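# Stack the black plate onto the white plate

## Task

Set the black plate on top of the white plate so that no part of it sticks out past the white plate's rim; it must stay there on its own with no robot support, and the cup must be released and the arm pulled away afterwards.

## Robot and tools

Robot: two arms, left_arm and right_arm, each ending in a suction cup instead of fingers. The point that is commanded and reported for each arm is the cup point: the middle of the cup's rim when nothing touches it. The cup opens along that point's local +z axis. About 7 cm behind the rim the tool widens to roughly 8 cm sideways (body and wrist camera), so keep that clearance from plates and the table.

Frame: one shared scene frame for both arms. Origin on the table surface midway between the arms; +z up, +x away from the robots over the table, +y toward left_arm. The names left and right do not match sides of the camera images. Positions are in metres, orientations are quaternions written w first (qw, qx, qy, qz). Reported positions get less accurate at long reach.

The row: every motion command uses a single list of 16 numbers covering both arms, even if only one moves: left x, y, z, qw, qx, qy, qz, left suction, then right x, y, z, qw, qx, qy, qz, right suction. The seven pose numbers are an absolute goal for that cup point in the scene frame, not an offset. Each target must lie within 0.6 m of that arm's last reported position along each of the cup point's own axes, or the call is rejected and nothing moves. Suction is a fraction from -1 to 1: 1 is full vacuum (about 55 kPa under ambient), smaller values ask for part of it, 0.05 or less is off. It holds its last value, so repeat the current number for an arm whose suction should not change; writing 0 is a real command. To keep an arm still, resend its last reported pose; to keep orientation fixed, reuse the same quaternion every time rather than the drifted reported one.

Tools:
- execute_actions {"actions": [...], "pictures": bool}. Empty list: only returns the state. One action {"rows": [[16 numbers], ...], "steps": n}: up to 15 rows and up to 15 steps of 1/30 s; each row lasts one step and the final row repeats to fill the steps (default 15). One wait {"steps": n} up to 300, counted from the previous result, so your thinking time is included.
- move {"target": [16 numbers], "speed": m/s}: drives each cup point in a straight line toward its absolute pose; both arms finish together after 0.5 to 10 s (cut off at 10 s). speed 0.002 to 0.5, default 0.25; rotation limited to twice that in rad/s, taking the short way round. Suction values are applied at the start. Paths ignore obstacles and the other arm. Arms can lag, wander, or overshoot the speed, most when nearly stretched out.
- wait {"seconds": 0 to 10}: lets time pass with no new command.
- zoom_image {"camera": "cam_left_wrist" or "cam_right_wrist", "region": [x0, y0, x1, y1]}: enlarges part of that camera's latest 616x616 image, pixels from top-left, region at most 504 by 504.
Only call it once the plate rests on its own and the cup is away.

Controller behaviour: each control step the commanded pose is limited to 70 mm and 16 degrees from the measured pose; position wins over orientation if both cannot be met. After a short action the arm only continues up to that clipped pose, so long moves need several actions; check the result and send the remainder. Joint speed limits and a 0.3 s ramp apply. Elbows never fully straighten.

Result lines: per arm the cup point position, quaternion and velocities; suction_measured and part_present; joint positions and torques (offset, scaled, noisy); Flange force (biased, includes held weight; "no reading" at times). "pose unreachable" and HELD mark steps where a clearance check changed or blocked your command. A move adds a "move:" line: done, off_target, moving, held or fault, plus limits (paced = target clipped; held = some steps blocked, after which the arm may jump faster), and each arm's distance from its target. The Hand target line shows where each arm is now heading. MOTOR HOT warns of overheating from holding loads; reaching the limit brakes that arm (OVER-TEMPERATURE FAULT).

Gripping: switch suction on, then press the 29 mm rim squarely onto a smooth flat area of the plate, away from its edge and any holes, so it seals all round. suction_measured near 0 means no seal; a good seal settles within 0.15 of the command and may dip 0.04 before the pump resumes; leaks lower it. part_present is 1 from 0.50 up and drops back under 0.45. The cup compresses under vacuum, so the plate rides up to about 10 mm nearer the tool. Vacuum alone may lift a plate. To release, lower the plate until it rests on the white plate, set suction to 0, then lift at least 15 mm. If the cup seals on the table, turn suction off to free it.

Hazards: arms are stiff; commanding even slightly below a firm contact can trigger a fault. A torque fault (load limits waist 295, shoulder 295, elbow 139, the three wrist joints 39.1 N m) or an external force of 144 N stops that arm for 10 s, it yields to the contact, and the rest of the call is skipped. Approach contacts slowly and aim just at the surface. Do not let the arms collide or push each other. Do not drop plates, knock anything off the table, or slam. Loose objects may occasionally get a small external push, so confirm the final placement before finishing. Thinking time runs in simulation, so keep replies short; smooth, economical motion is preferred.

Each tool is called after "Call:" as name([rows], argument=value, ...), one row to a line, values as JSON.

## Session

Call:
execute_actions(actions=[])

Scene clock: 0.00 s of 4900.00 s.
left_arm: end_effector_position=(+0.6928, +0.4523, +0.3897) suction_measured=0.00 part_present=0 end_effector_quat_wxyz=(-0.000, -0.278, +0.961, -0.001) end_effector_velocity=(+0.001, -0.001, -0.000) end_effector_angular_velocity=(+0.000, -0.001, -0.001) | right_arm: end_effector_position=(+0.6894, -0.7104, +0.3898) suction_measured=0.00 part_present=0 end_effector_quat_wxyz=(-0.000, +0.343, +0.939, -0.001) end_effector_velocity=(+0.000, -0.000, +0.000) end_effector_angular_velocity=(+0.000, -0.000, +0.000)
Joint positions: left_arm=[-0.052  0.167  1.622 -0.002  1.353 -0.578] | right_arm=[-0.052  0.167  1.621 -0.001  1.354  0.472]
Joint velocities: left_arm=[-0.002  0.    -0.     0.    -0.001 -0.001] | right_arm=[-0.  0. -0.  0.  0. -0.]
Joint torques (N m, as the joint torque sensors report them, + toward a larger angle): no reading
Flange force (N, the push that the arm receives, along the end effector's own x y z axes): no reading
Hand target (left_arm): +0.693, +0.452, +0.390; -0.000, -0.278, +0.961, -0.001
Hand target (right_arm): +0.689, -0.710, +0.390; -0.000, +0.343, +0.939, -0.001

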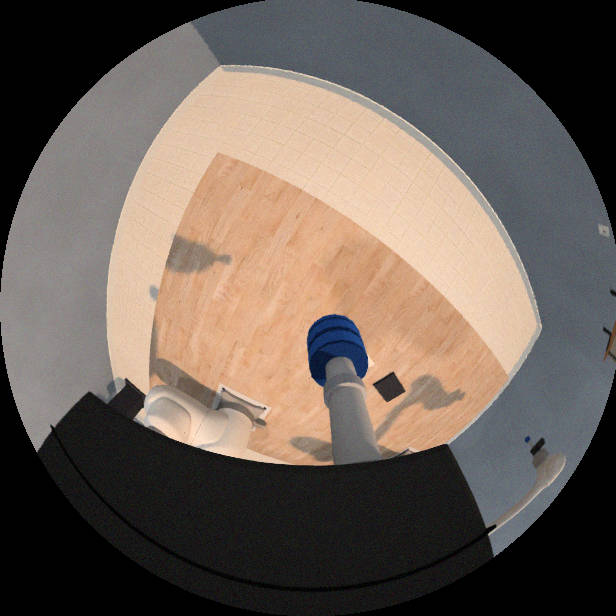

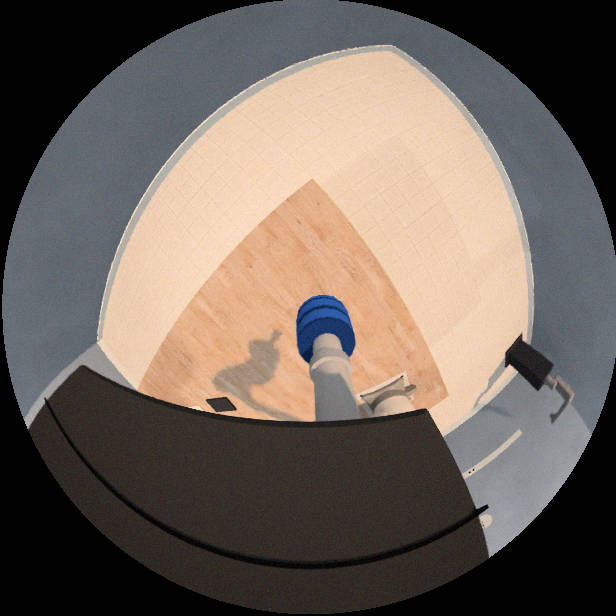

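Call:
move(target=[0.6,0.3,0.3,0,-0.278,0.961,0,0,0.6894,-0.7104,0.3898,0,0.343,0.939,0,0])

Scene clock: 5.53 s of 4900.00 s.
left_arm: end_effector_position=(+0.6000, +0.3001, +0.3000) suction_measured=0.00 part_present=0 end_effector_quat_wxyz=(-0.000, -0.278, +0.961, +0.000) end_effector_velocity=(-0.000, -0.000, -0.000) end_effector_angular_velocity=(+0.000, +0.001, +0.000) | right_arm: end_effector_position=(+0.6894, -0.7104, +0.3898) suction_measured=0.00 part_present=0 end_effector_quat_wxyz=(-0.000, +0.343, +0.939, +0.000) end_effector_velocity=(-0.000, +0.000, -0.000) end_effector_angular_velocity=(+0.000, +0.001, +0.000)
Joint positions: left_arm=[-0.324  0.088  1.88  -0.     1.173 -0.85 ] | right_arm=[-0.052  0.167  1.622  0.     1.353  0.471]
Joint velocities: left_arm=[-0.001  0.     0.     0.     0.    -0.001] | right_arm=[-0.    -0.     0.001  0.     0.    -0.   ]
Joint torques (N m, as the joint torque sensors report them, + toward a larger angle): left_arm=[  1.57 -43.61 -37.19   4.07  -0.34   0.04] | right_arm=[ -0.68 -53.44 -37.6    4.76  -0.04   0.29]
Flange force (N, the push that the arm receives, along the end effector's own x y z axes): left_arm=[4.8 0.8 1.2] | right_arm=[1.5 0.1 0.1]
Hand target (left_arm): +0.600, +0.300, +0.300; -0.000, -0.278, +0.961, +0.000
Hand target (right_arm): +0.689, -0.710, +0.390; -0.000, +0.343, +0.939, -0.000
Off the commanded pose (left_arm): 0.000 m, 0 deg.
Off the commanded pose (right_arm): 0.000 m, 0 deg.
After step 90, 1.37 s passed at rest.
move: done

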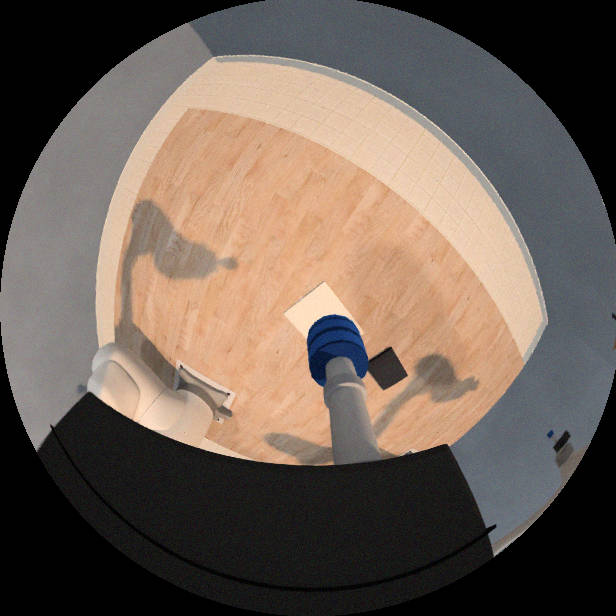

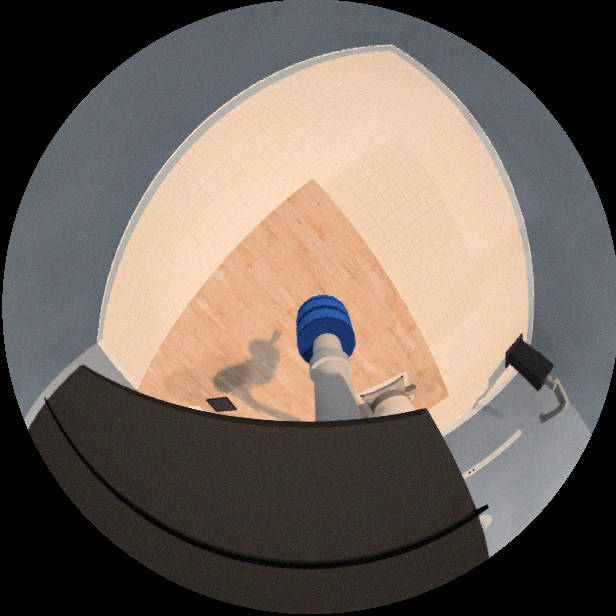

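Call:
move(target=[0.62,0.16,0.15,0,-0.278,0.961,0,0,0.6894,-0.7104,0.3898,0,0.343,0.939,0,0])

Scene clock: 13.73 s of 4900.00 s.
left_arm: end_effector_position=(+0.6200, +0.1602, +0.1502) suction_measured=0.00 part_present=0 end_effector_quat_wxyz=(-0.000, -0.278, +0.961, +0.000) end_effector_velocity=(+0.000, -0.000, -0.000) end_effector_angular_velocity=(+0.001, -0.001, -0.001) | right_arm: end_effector_position=(+0.6894, -0.7104, +0.3898) suction_measured=0.00 part_present=0 end_effector_quat_wxyz=(-0.000, +0.343, +0.939, +0.000) end_effector_velocity=(-0.000, -0.000, +0.001) end_effector_angular_velocity=(-0.000, -0.001, -0.000)
Joint positions: left_arm=[-0.526  0.312  1.91  -0.     0.92  -1.053] | right_arm=[-0.052  0.167  1.622  0.     1.353  0.471]
Joint velocities: left_arm=[-0.001  0.    -0.     0.002 -0.001 -0.001] | right_arm=[-0.001 -0.001 -0.     0.     0.001 -0.   ]
Joint torques (N m, as the joint torque sensors report them, + toward a larger angle): left_arm=[  0.27 -61.86 -31.22   3.92   0.24  -0.35] | right_arm=[ -1.37 -54.88 -37.23   4.72  -0.13   0.32]
Flange force (N, the push that the arm receives, along the end effector's own x y z axes): left_arm=[0.3 0.3 1.7] | right_arm=[-0.5 2.1 -0.8]
Hand target (left_arm): +0.620, +0.160, +0.150; -0.000, -0.278, +0.961, +0.000
Hand target (right_arm): +0.689, -0.710, +0.390; +0.000, +0.343, +0.939, +0.000
Off the commanded pose (left_arm): 0.000 m, 0 deg.
Off the commanded pose (right_arm): 0.000 m, 0 deg.
After step 90, 4.00 s passed at rest.
move: done

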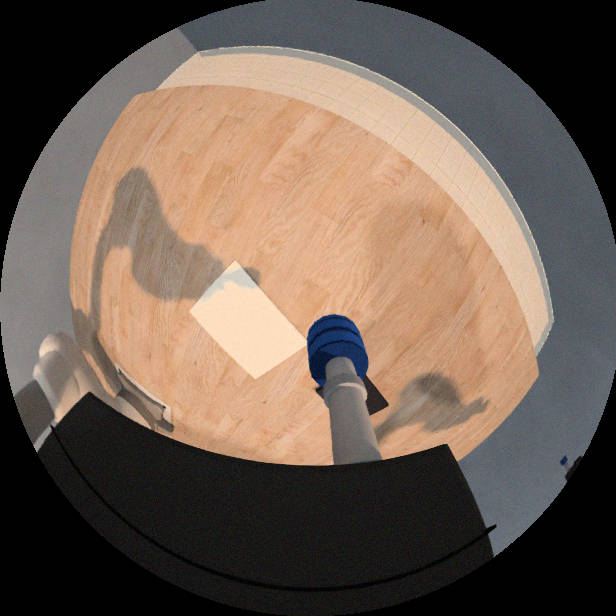

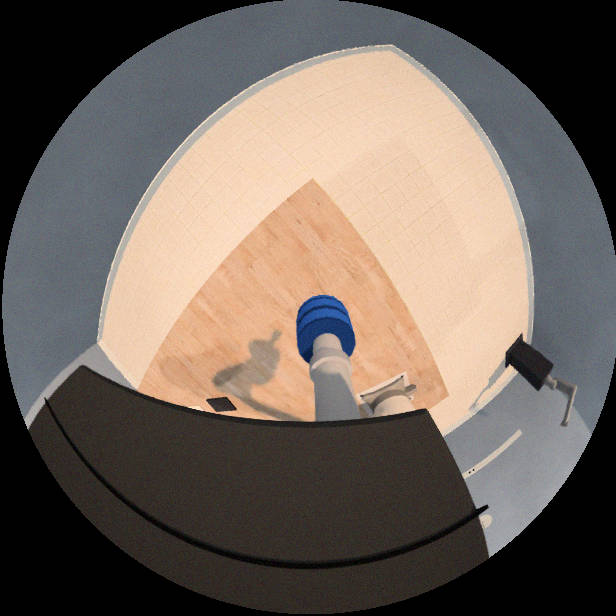

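Call:
move(target=[0.62,0.16,0.15,0,0.961,0.278,0,0,0.6894,-0.7104,0.3898,0,0.343,0.939,0,0])

Scene clock: 24.43 s of 4900.00 s.
left_arm: end_effector_position=(+0.6200, +0.1600, +0.1500) suction_measured=0.00 part_present=0 end_effector_quat_wxyz=(+0.000, +0.961, +0.278, -0.000) end_effector_velocity=(-0.000, -0.001, +0.000) end_effector_angular_velocity=(-0.000, -0.000, -0.002) | right_arm: end_effector_position=(+0.6894, -0.7104, +0.3898) suction_measured=0.00 part_present=0 end_effector_quat_wxyz=(-0.000, +0.343, +0.939, +0.000) end_effector_velocity=(-0.001, +0.000, -0.001) end_effector_angular_velocity=(+0.001, +0.003, -0.000)
Joint positions: left_arm=[-0.527  0.312  1.911 -0.     0.919 -4.194] | right_arm=[-0.052  0.167  1.622  0.     1.353  0.471]
Joint velocities: left_arm=[-0.001 -0.     0.     0.    -0.     0.001] | right_arm=[ 0.     0.     0.002 -0.     0.     0.   ]
Joint torques (N m, as the joint torque sensors report them, + toward a larger angle): left_arm=[  1.39 -60.93 -31.33   3.66  -0.28   0.08] | right_arm=[ -0.8  -55.18 -37.46   4.73  -0.15   0.28]
Flange force (N, the push that the arm receives, along the end effector's own x y z axes): left_arm=[-3.2 -0.2 -0.2] | right_arm=[-0.9 1.6 0.1]
Hand target (left_arm): +0.620, +0.160, +0.150; +0.000, +0.961, +0.278, -0.000
Hand target (right_arm): +0.689, -0.710, +0.390; +0.000, +0.343, +0.939, +0.000
Off the commanded pose (left_arm): 0.000 m, 0 deg.
Off the commanded pose (right_arm): 0.000 m, 0 deg.
After step 90, 1.07 s passed at rest.
move: done

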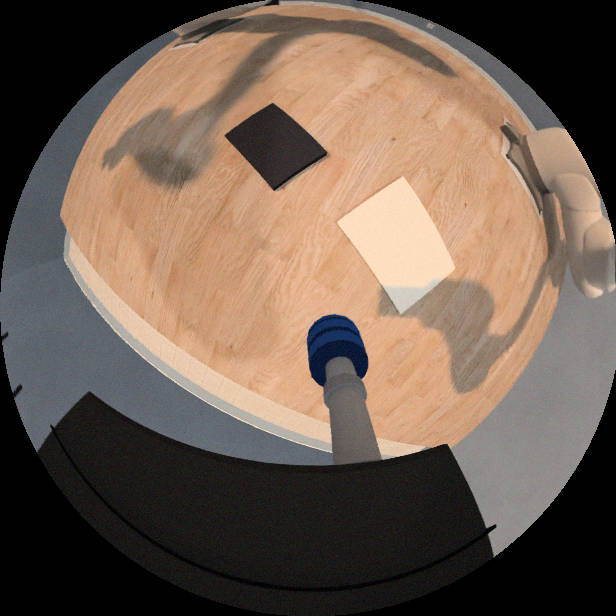

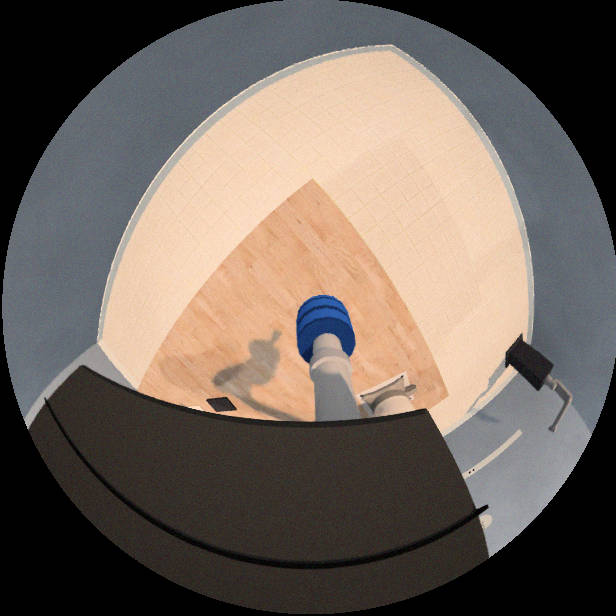

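Call:
move(target=[0.55,0.08,0.15,0,0.961,0.278,0,0,0.6894,-0.7104,0.3898,0,0.343,0.939,0,0])

Scene clock: 31.50 s of 4900.00 s.
left_arm: end_effector_position=(+0.5500, +0.0801, +0.1500) suction_measured=0.00 part_present=0 end_effector_quat_wxyz=(-0.000, +0.961, +0.278, -0.000) end_effector_velocity=(-0.000, -0.000, -0.000) end_effector_angular_velocity=(+0.001, -0.001, -0.002) | right_arm: end_effector_position=(+0.6894, -0.7104, +0.3898) suction_measured=0.00 part_present=0 end_effector_quat_wxyz=(-0.000, +0.343, +0.939, +0.000) end_effector_velocity=(-0.000, -0.000, +0.000) end_effector_angular_velocity=(-0.000, +0.000, +0.000)
Joint positions: left_arm=[-0.695  0.283  1.951 -0.     0.907 -4.363] | right_arm=[-0.052  0.167  1.622  0.     1.353  0.471]
Joint velocities: left_arm=[-0.001  0.     0.     0.002 -0.001  0.   ] | right_arm=[-0. -0. -0. -0.  0. -0.]
Joint torques (N m, as the joint torque sensors report them, + toward a larger angle): left_arm=[  1.14 -59.21 -31.24   3.26  -0.37   0.11] | right_arm=[  0.75 -53.48 -37.08   4.81  -0.16   0.16]
Flange force (N, the push that the arm receives, along the end effector's own x y z axes): left_arm=[-1.9 0.5 1.3] | right_arm=[-0.2 -1.4 -1.3]
Hand target (left_arm): +0.550, +0.080, +0.150; -0.000, +0.961, +0.278, -0.000
Hand target (right_arm): +0.689, -0.710, +0.390; +0.000, +0.343, +0.939, +0.000
Off the commanded pose (left_arm): 0.000 m, 0 deg.
Off the commanded pose (right_arm): 0.000 m, 0 deg.
After step 90, 3.27 s passed at rest.
move: done

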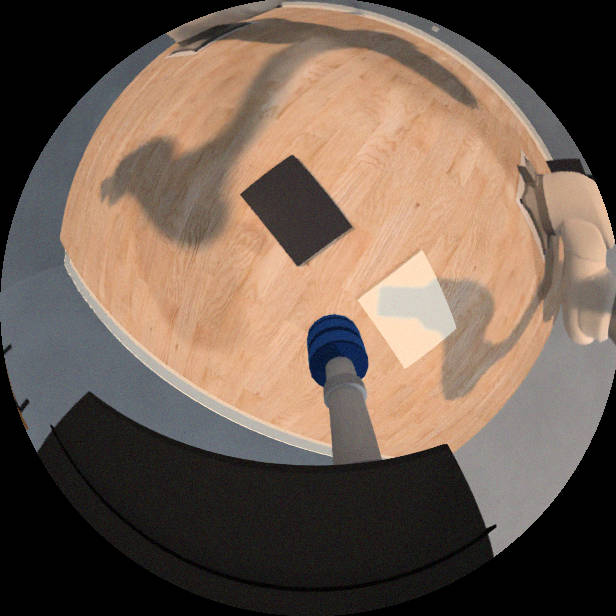

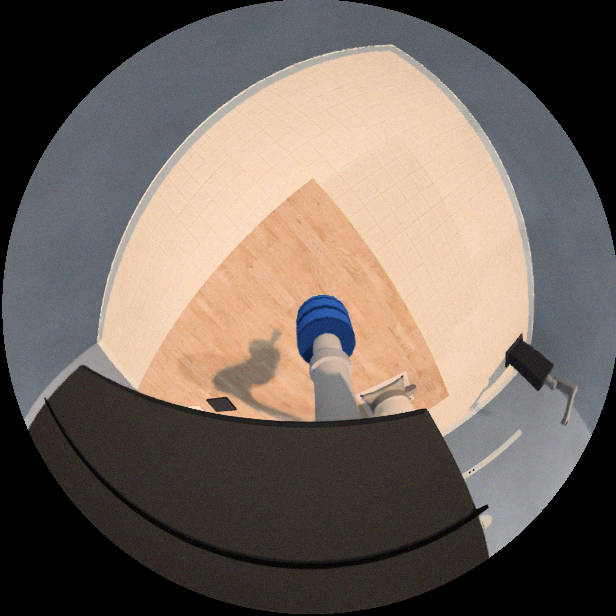

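Call:
move(target=[0.48,-0.01,0.07,0,0.961,0.278,0,0,0.6894,-0.7104,0.3898,0,0.343,0.939,0,0])

Scene clock: 38.03 s of 4900.00 s.
left_arm: end_effector_position=(+0.4801, -0.0099, +0.0701) suction_measured=0.00 part_present=0 end_effector_quat_wxyz=(-0.000, +0.961, +0.278, -0.000) end_effector_velocity=(+0.000, -0.000, -0.000) end_effector_angular_velocity=(-0.000, -0.001, -0.001) | right_arm: end_effector_position=(+0.6894, -0.7104, +0.3898) suction_measured=0.00 part_present=0 end_effector_quat_wxyz=(-0.000, +0.343, +0.939, +0.000) end_effector_velocity=(-0.000, +0.000, -0.001) end_effector_angular_velocity=(+0.000, +0.001, +0.001)
Joint positions: left_arm=[-0.88   0.382  1.997 -0.     0.763 -4.548] | right_arm=[-0.052  0.167  1.622  0.     1.353  0.471]
Joint velocities: left_arm=[-0.     0.    -0.     0.001 -0.001 -0.001] | right_arm=[ 0.     0.     0.001  0.    -0.    -0.001]
Joint torques (N m, as the joint torque sensors report them, + toward a larger angle): left_arm=[  2.46 -64.8  -27.82   2.1    0.01  -0.13] | right_arm=[  0.81 -54.35 -37.41   4.7   -0.42   0.15]
Flange force (N, the push that the arm receives, along the end effector's own x y z axes): left_arm=[-3.8 -0.7 2.2] | right_arm=[-1.6 -0.9 -0.1]
Hand target (left_arm): +0.480, -0.010, +0.070; -0.000, +0.961, +0.278, -0.000
Hand target (right_arm): +0.689, -0.710, +0.390; +0.000, +0.343, +0.939, +0.000
Off the commanded pose (left_arm): 0.000 m, 0 deg.
Off the commanded pose (right_arm): 0.000 m, 0 deg.
After step 90, 2.60 s passed at rest.
move: done

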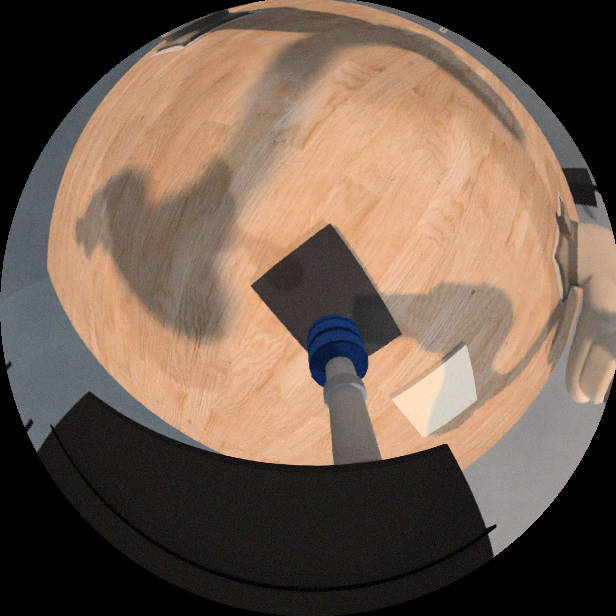

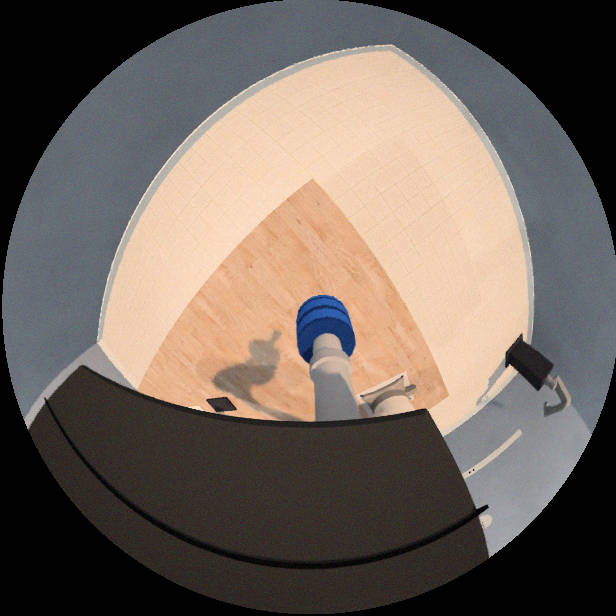

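Call:
move(target=[0.468,-0.02,0.015,0,0.961,0.278,0,1,0.6894,-0.7104,0.3898,0,0.343,0.939,0,0], speed=0.05)

Call:
move(target=[0.468,-0.02,0.006,0,0.961,0.278,0,1,0.6894,-0.7104,0.3898,0,0.343,0.939,0,0], speed=0.02)

Scene clock: 44.60 s of 4900.00 s.
left_arm: end_effector_position=(+0.4680, -0.0199, +0.0151) suction_measured=0.00 part_present=0 end_effector_quat_wxyz=(-0.000, +0.961, +0.278, +0.000) end_effector_velocity=(-0.000, -0.001, +0.000) end_effector_angular_velocity=(-0.000, -0.001, -0.002) | right_arm: end_effector_position=(+0.6894, -0.7104, +0.3898) suction_measured=0.00 part_present=0 end_effector_quat_wxyz=(-0.000, +0.343, +0.939, +0.000) end_effector_velocity=(-0.000, +0.000, -0.000) end_effector_angular_velocity=(-0.000, +0.001, +0.000)
Joint positions: left_arm=[-0.906  0.455  2.025  0.     0.662 -4.573] | right_arm=[-0.052  0.167  1.622  0.     1.353  0.471]
Joint velocities: left_arm=[-0.001 -0.    -0.     0.    -0.     0.   ] | right_arm=[ 0.    -0.     0.001 -0.     0.    -0.   ]
Joint torques (N m, as the joint torque sensors report them, + toward a larger angle): left_arm=[ -2.64 -69.48 -24.08   2.47  -0.54   0.37] | right_arm=[ -0.15 -55.4  -36.81   4.63  -0.23   0.08]
Flange force (N, the push that the arm receives, along the end effector's own x y z axes): left_arm=[3.7 1.4 2.0] | right_arm=[-2.8 1.8 -0.8]
Hand target (left_arm): +0.468, -0.020, +0.015; -0.000, +0.961, +0.278, +0.000
Hand target (right_arm): +0.689, -0.710, +0.390; +0.000, +0.343, +0.939, +0.000
Off the commanded pose (left_arm): 0.000 m, 0 deg.
Off the commanded pose (right_arm): 0.000 m, 0 deg.
After step 90, 2.17 s passed at rest.
move: done

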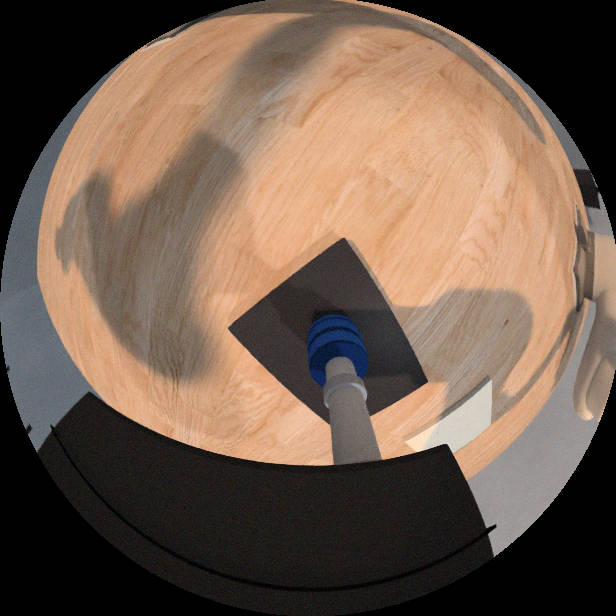

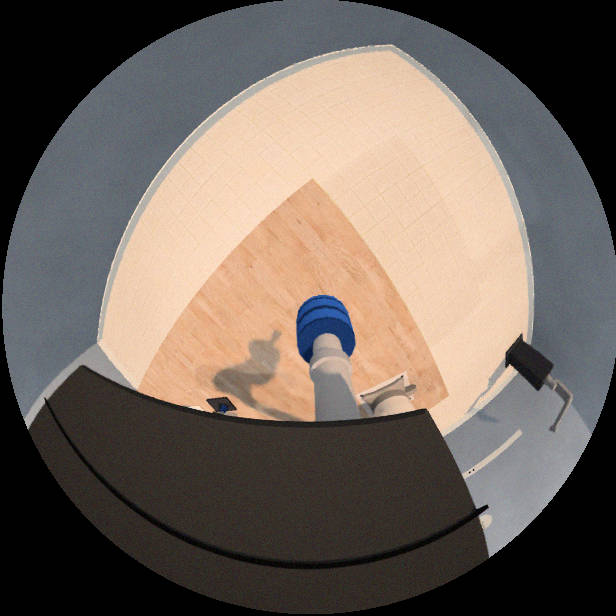

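Scene clock: 45.30 s of 4900.00 s.
left_arm: end_effector_position=(+0.4680, -0.0200, +0.0060) suction_measured=0.65 part_present=1 end_effector_quat_wxyz=(-0.000, +0.961, +0.278, +0.000) end_effector_velocity=(+0.000, -0.000, +0.000) end_effector_angular_velocity=(-0.001, -0.001, -0.001) | right_arm: end_effector_position=(+0.6894, -0.7104, +0.3898) suction_measured=0.00 part_present=0 end_effector_quat_wxyz=(-0.000, +0.343, +0.939, +0.000) end_effector_velocity=(-0.000, -0.000, -0.001) end_effector_angular_velocity=(+0.000, +0.001, -0.000)
Joint positions: left_arm=[-0.906  0.468  2.028  0.     0.646 -4.573] | right_arm=[-0.052  0.167  1.622  0.     1.353  0.471]
Joint velocities: left_arm=[ 0.     0.    -0.     0.    -0.001  0.001] | right_arm=[-0.     0.     0.001 -0.    -0.    -0.   ]
Joint torques (N m, as the joint torque sensors report them, + toward a larger angle): left_arm=[  1.22 -69.55 -24.36   2.69  -0.21   0.18] | right_arm=[  1.06 -54.81 -37.98   4.81   0.09   0.21]
Flange force (N, the push that the arm receives, along the end effector's own x y z axes): left_arm=[-2.4 -0.4 2.2] | right_arm=[-1.0 -1.8 1.0]
Hand target (left_arm): +0.468, -0.020, +0.006; -0.000, +0.961, +0.278, +0.000
Hand target (right_arm): +0.689, -0.710, +0.390; +0.000, +0.343, +0.939, +0.000
Off the commanded pose (left_arm): 0.000 m, 0 deg.
Off the commanded pose (right_arm): 0.000 m, 0 deg.
move: done

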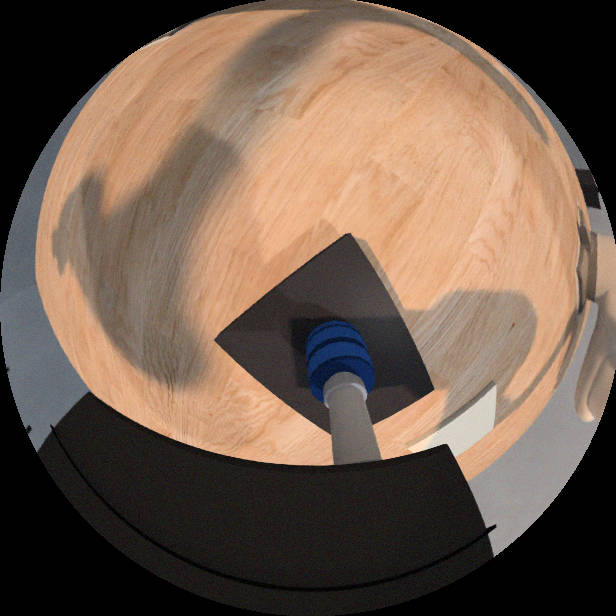

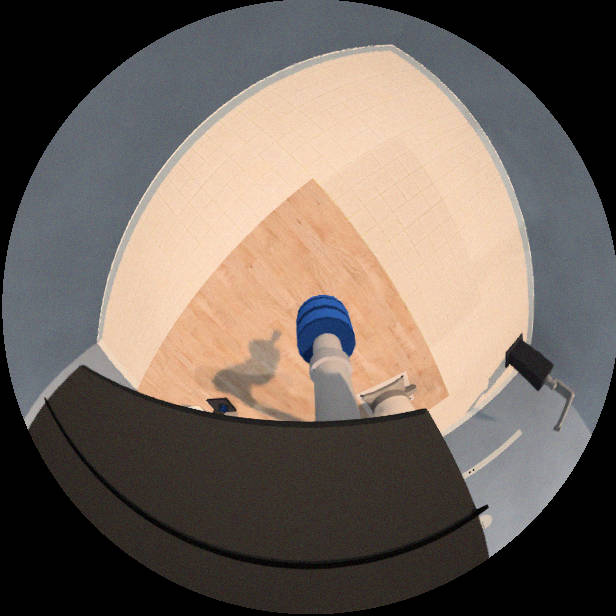

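Call:
move(target=[0.468,-0.02,0.1,0,0.961,0.278,0,1,0.6894,-0.7104,0.3898,0,0.343,0.939,0,0], speed=0.1)

Call:
move(target=[0.61,0.29,0.1,0,0.961,0.278,0,1,0.6894,-0.7104,0.3898,0,0.343,0.939,0,0], speed=0.15)

Scene clock: 50.20 s of 4900.00 s.
left_arm: end_effector_position=(+0.4680, -0.0201, +0.0999) suction_measured=1.00 part_present=1 end_effector_quat_wxyz=(+0.000, +0.961, +0.278, -0.000) end_effector_velocity=(-0.000, -0.000, +0.000) end_effector_angular_velocity=(-0.000, -0.001, -0.001) | right_arm: end_effector_position=(+0.6894, -0.7104, +0.3898) suction_measured=0.00 part_present=0 end_effector_quat_wxyz=(-0.000, +0.343, +0.939, +0.000) end_effector_velocity=(+0.000, +0.000, +0.000) end_effector_angular_velocity=(+0.000, -0.000, -0.000)
Joint positions: left_arm=[-0.906  0.344  1.982 -0.     0.816 -4.573] | right_arm=[-0.052  0.167  1.622  0.     1.353  0.471]
Joint velocities: left_arm=[-0.001 -0.     0.     0.    -0.001  0.   ] | right_arm=[ 0.001 -0.    -0.     0.    -0.     0.001]
Joint torques (N m, as the joint torque sensors report them, + toward a larger angle): left_arm=[  0.9  -63.04 -30.     3.08  -0.08  -0.04] | right_arm=[  0.57 -53.12 -37.47   4.75  -0.11   0.18]
Flange force (N, the push that the arm receives, along the end effector's own x y z axes): left_arm=[-1.9 -1.9 2.7] | right_arm=[0.1 -1.4 -0.3]
Hand target (left_arm): +0.468, -0.020, +0.100; +0.000, +0.961, +0.278, -0.000
Hand target (right_arm): +0.689, -0.710, +0.390; +0.000, +0.343, +0.939, +0.000
Off the commanded pose (left_arm): 0.000 m, 0 deg.
Off the commanded pose (right_arm): 0.000 m, 0 deg.
move: done

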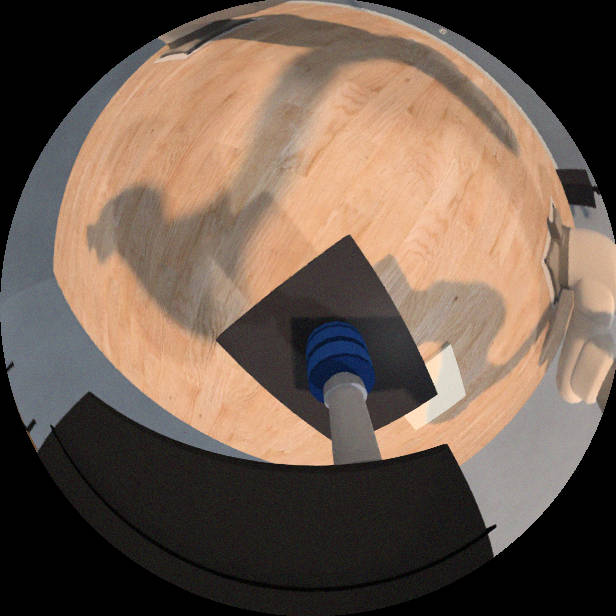

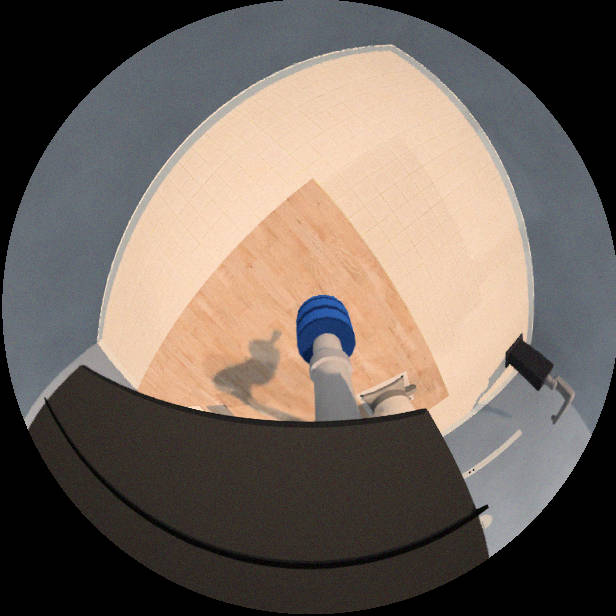

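Scene clock: 52.83 s of 4900.00 s.
left_arm: end_effector_position=(+0.6097, +0.2898, +0.1000) suction_measured=1.00 part_present=1 end_effector_quat_wxyz=(+0.000, +0.961, +0.278, +0.000) end_effector_velocity=(+0.001, +0.000, +0.000) end_effector_angular_velocity=(-0.002, -0.000, +0.003) | right_arm: end_effector_position=(+0.6894, -0.7104, +0.3898) suction_measured=0.00 part_present=0 end_effector_quat_wxyz=(-0.000, +0.343, +0.939, +0.000) end_effector_velocity=(+0.001, -0.000, +0.001) end_effector_angular_velocity=(-0.000, -0.002, +0.000)
Joint positions: left_arm=[-0.336  0.299  2.048  0.     0.794 -4.003] | right_arm=[-0.052  0.167  1.622  0.     1.353  0.471]
Joint velocities: left_arm=[ 0.002  0.    -0.001 -0.002  0.     0.001] | right_arm=[ 0.     0.    -0.002  0.001 -0.    -0.   ]
Joint torques (N m, as the joint torque sensors report them, + toward a larger angle): left_arm=[ -1.16 -58.18 -28.89   3.23  -0.45   0.31] | right_arm=[  1.32 -55.9  -37.79   4.54  -0.07   0.17]
Flange force (N, the push that the arm receives, along the end effector's own x y z axes): left_arm=[0.8 -1.6 1.9] | right_arm=[-2.9 -0.9 0.5]
Hand target (left_arm): +0.610, +0.290, +0.100; +0.000, +0.961, +0.278, +0.000
Hand target (right_arm): +0.689, -0.710, +0.390; +0.000, +0.343, +0.939, +0.000
Off the commanded pose (left_arm): 0.000 m, 0 deg.
Off the commanded pose (right_arm): 0.000 m, 0 deg.
move: done

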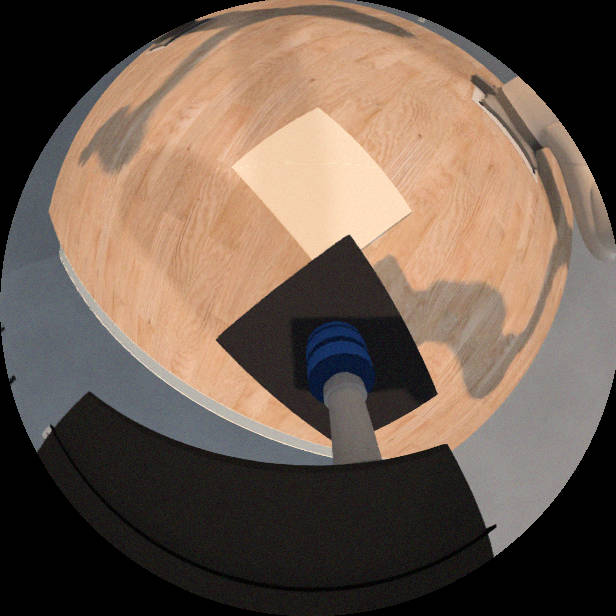

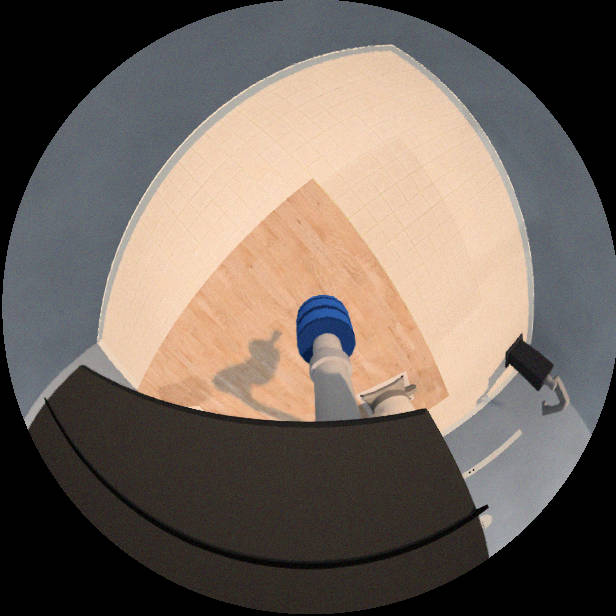

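Call:
move(target=[0.53,0.225,0.03,0,0.961,0.278,0,1,0.6894,-0.7104,0.3898,0,0.343,0.939,0,0], speed=0.1)

Scene clock: 58.07 s of 4900.00 s.
left_arm: end_effector_position=(+0.5300, +0.2251, +0.0301) suction_measured=1.00 part_present=1 end_effector_quat_wxyz=(-0.000, +0.961, +0.278, -0.000) end_effector_velocity=(-0.000, -0.000, -0.000) end_effector_angular_velocity=(-0.000, -0.000, +0.000) | right_arm: end_effector_position=(+0.6894, -0.7104, +0.3898) suction_measured=0.00 part_present=0 end_effector_quat_wxyz=(-0.000, +0.343, +0.939, +0.000) end_effector_velocity=(+0.000, -0.000, -0.000) end_effector_angular_velocity=(-0.000, +0.001, -0.001)
Joint positions: left_arm=[-0.498  0.331  2.191 -0.     0.619 -4.166] | right_arm=[-0.052  0.167  1.622  0.     1.353  0.471]
Joint velocities: left_arm=[-0.001  0.     0.    -0.    -0.001 -0.001] | right_arm=[-0.     0.001 -0.001 -0.001  0.001  0.   ]
Joint torques (N m, as the joint torque sensors report them, + toward a larger angle): left_arm=[  0.51 -56.62 -23.62   2.47  -0.04  -0.06] | right_arm=[  1.3  -54.52 -37.22   4.68  -0.16   0.4 ]
Flange force (N, the push that the arm receives, along the end effector's own x y z axes): left_arm=[-0.9 0.2 3.7] | right_arm=[-2.5 -1.8 -0.3]
Hand target (left_arm): +0.530, +0.225, +0.030; -0.000, +0.961, +0.278, -0.000
Hand target (right_arm): +0.689, -0.710, +0.390; +0.000, +0.343, +0.939, +0.000
Off the commanded pose (left_arm): 0.000 m, 0 deg.
Off the commanded pose (right_arm): 0.000 m, 0 deg.
move: done

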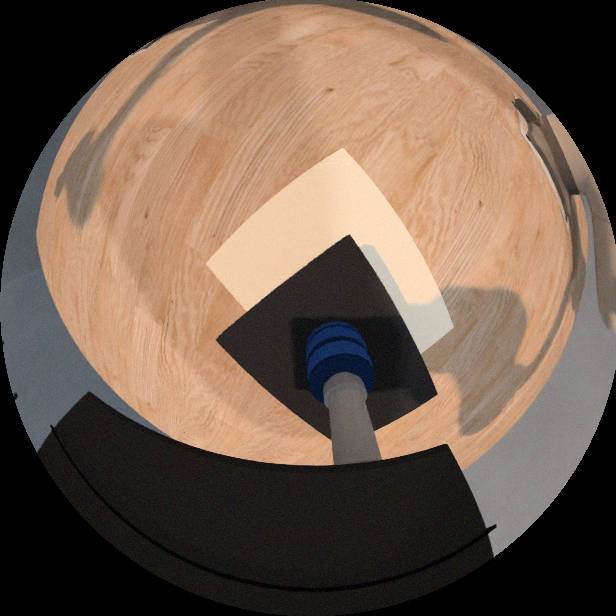

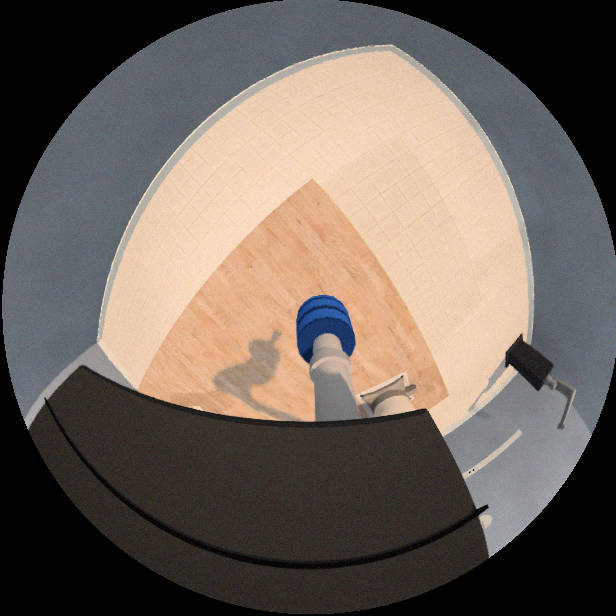

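Call:
move(target=[0.492,0.201,0.025,0,0.961,0.278,0,1,0.6894,-0.7104,0.3898,0,0.343,0.939,0,0], speed=0.1)

Scene clock: 60.77 s of 4900.00 s.
left_arm: end_effector_position=(+0.4920, +0.2010, +0.0250) suction_measured=1.00 part_present=1 end_effector_quat_wxyz=(+0.000, +0.961, +0.278, -0.000) end_effector_velocity=(-0.000, -0.000, -0.000) end_effector_angular_velocity=(+0.000, +0.000, -0.002) | right_arm: end_effector_position=(+0.6894, -0.7104, +0.3898) suction_measured=0.00 part_present=0 end_effector_quat_wxyz=(-0.000, +0.343, +0.939, +0.000) end_effector_velocity=(-0.000, +0.000, +0.001) end_effector_angular_velocity=(-0.000, -0.002, +0.000)
Joint positions: left_arm=[-0.574  0.311  2.239 -0.     0.591 -4.242] | right_arm=[-0.052  0.167  1.622  0.     1.353  0.471]
Joint velocities: left_arm=[-0.001  0.     0.     0.     0.     0.001] | right_arm=[ 0.    -0.001  0.     0.    -0.001  0.   ]
Joint torques (N m, as the joint torque sensors report them, + toward a larger angle): left_arm=[  0.44 -54.92 -22.48   2.38  -0.27   0.23] | right_arm=[ -0.39 -54.09 -36.24   4.79  -0.35   0.29]
Flange force (N, the push that the arm receives, along the end effector's own x y z axes): left_arm=[-0.4 2.1 5.1] | right_arm=[-1.9 1.3 -2.3]
Hand target (left_arm): +0.492, +0.201, +0.025; -0.000, +0.961, +0.278, -0.000
Hand target (right_arm): +0.689, -0.710, +0.390; +0.000, +0.343, +0.939, +0.000
Off the commanded pose (left_arm): 0.000 m, 0 deg.
Off the commanded pose (right_arm): 0.000 m, 0 deg.
move: done

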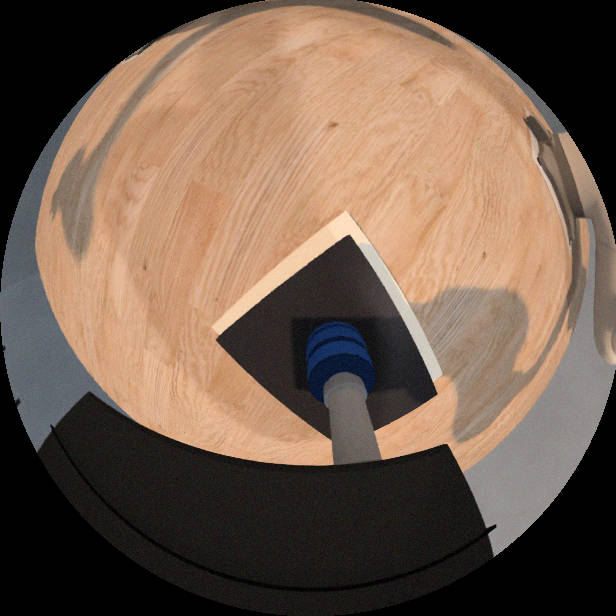

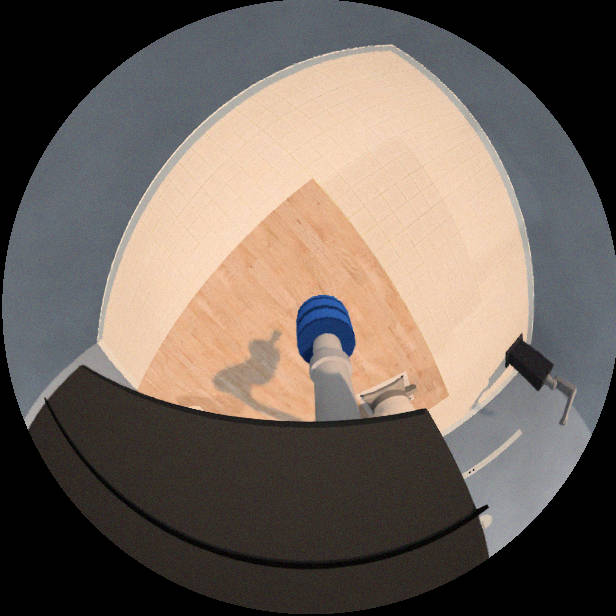

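Call:
move(target=[0.492,0.201,0.014,0,0.961,0.278,0,1,0.6894,-0.7104,0.3898,0,0.343,0.939,0,0], speed=0.03)

Call:
zoom_image(camera="cam_left_wrist", region=[150,150,500,480])

Scene clock: 64.37 s of 4900.00 s.
left_arm: end_effector_position=(+0.4920, +0.2010, +0.0140) suction_measured=0.99 part_present=1 end_effector_quat_wxyz=(-0.000, +0.961, +0.278, +0.000) end_effector_velocity=(+0.000, +0.000, +0.000) end_effector_angular_velocity=(+0.000, +0.000, +0.000) | right_arm: end_effector_position=(+0.6894, -0.7104, +0.3898) suction_measured=0.00 part_present=0 end_effector_quat_wxyz=(-0.000, +0.343, +0.939, +0.000) end_effector_velocity=(+0.000, +0.000, +0.000) end_effector_angular_velocity=(+0.000, -0.000, +0.001)
Joint positions: left_arm=[-0.574  0.33   2.244  0.     0.567 -4.242] | right_arm=[-0.052  0.167  1.622  0.     1.353  0.471]
Joint velocities: left_arm=[ 0.     0.    -0.    -0.     0.001 -0.   ] | right_arm=[ 0.001  0.    -0.001  0.     0.001 -0.   ]
Joint torques (N m, as the joint torque sensors report them, + toward a larger angle): left_arm=[  3.31 -52.44 -22.12   1.96  -0.15   0.04] | right_arm=[  1.36 -54.4  -37.67   4.59  -0.2    0.31]
Flange force (N, the push that the arm receives, along the end effector's own x y z axes): left_arm=[-7.7 0.3 -0.6] | right_arm=[-1.7 -2.1 0.1]
Hand target (left_arm): +0.492, +0.201, +0.014; -0.000, +0.961, +0.278, +0.000
Hand target (right_arm): +0.689, -0.710, +0.390; +0.000, +0.343, +0.939, +0.000
Off the commanded pose (left_arm): 0.000 m, 0 deg.
Off the commanded pose (right_arm): 0.000 m, 0 deg.
move: done

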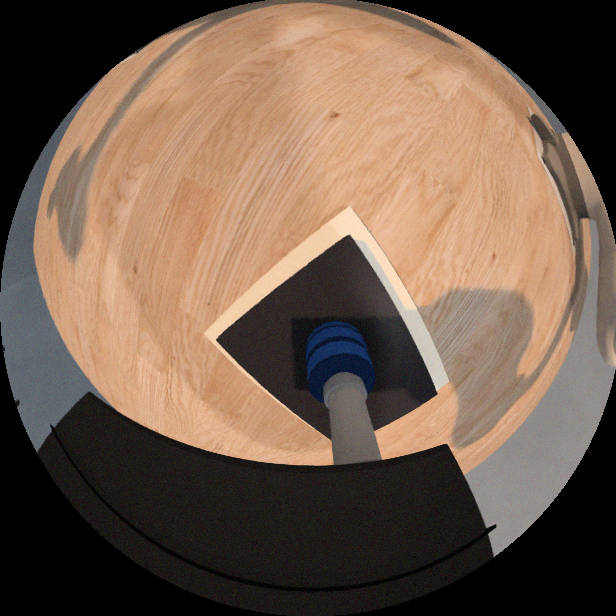

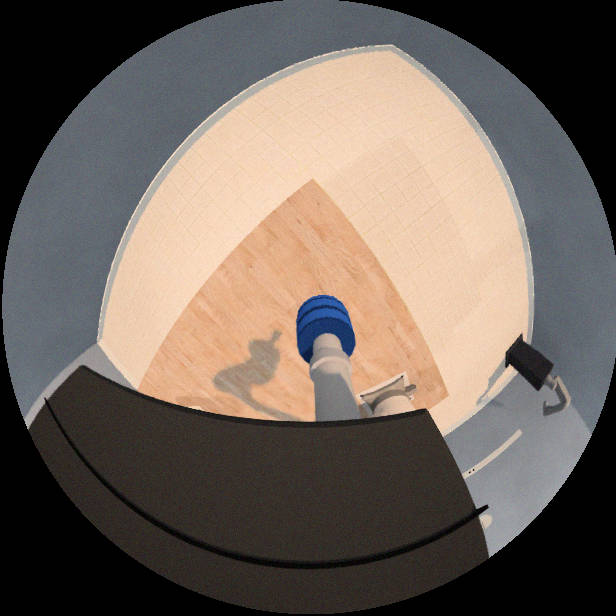

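Region (150, 150, 500, 480) of cam_left_wrist's 616x616 image, scaled by 1.440, with more detail than that image has; it fills the top 475 rows of this view, and the rest is white.

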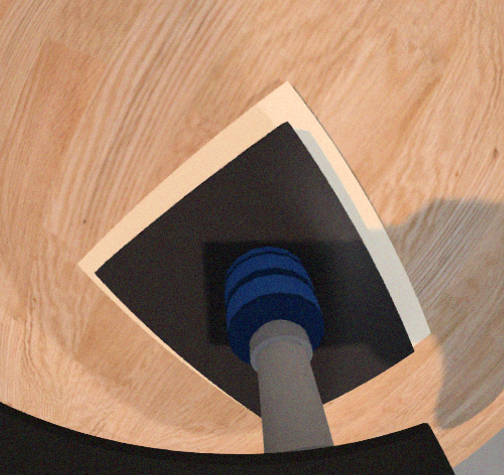

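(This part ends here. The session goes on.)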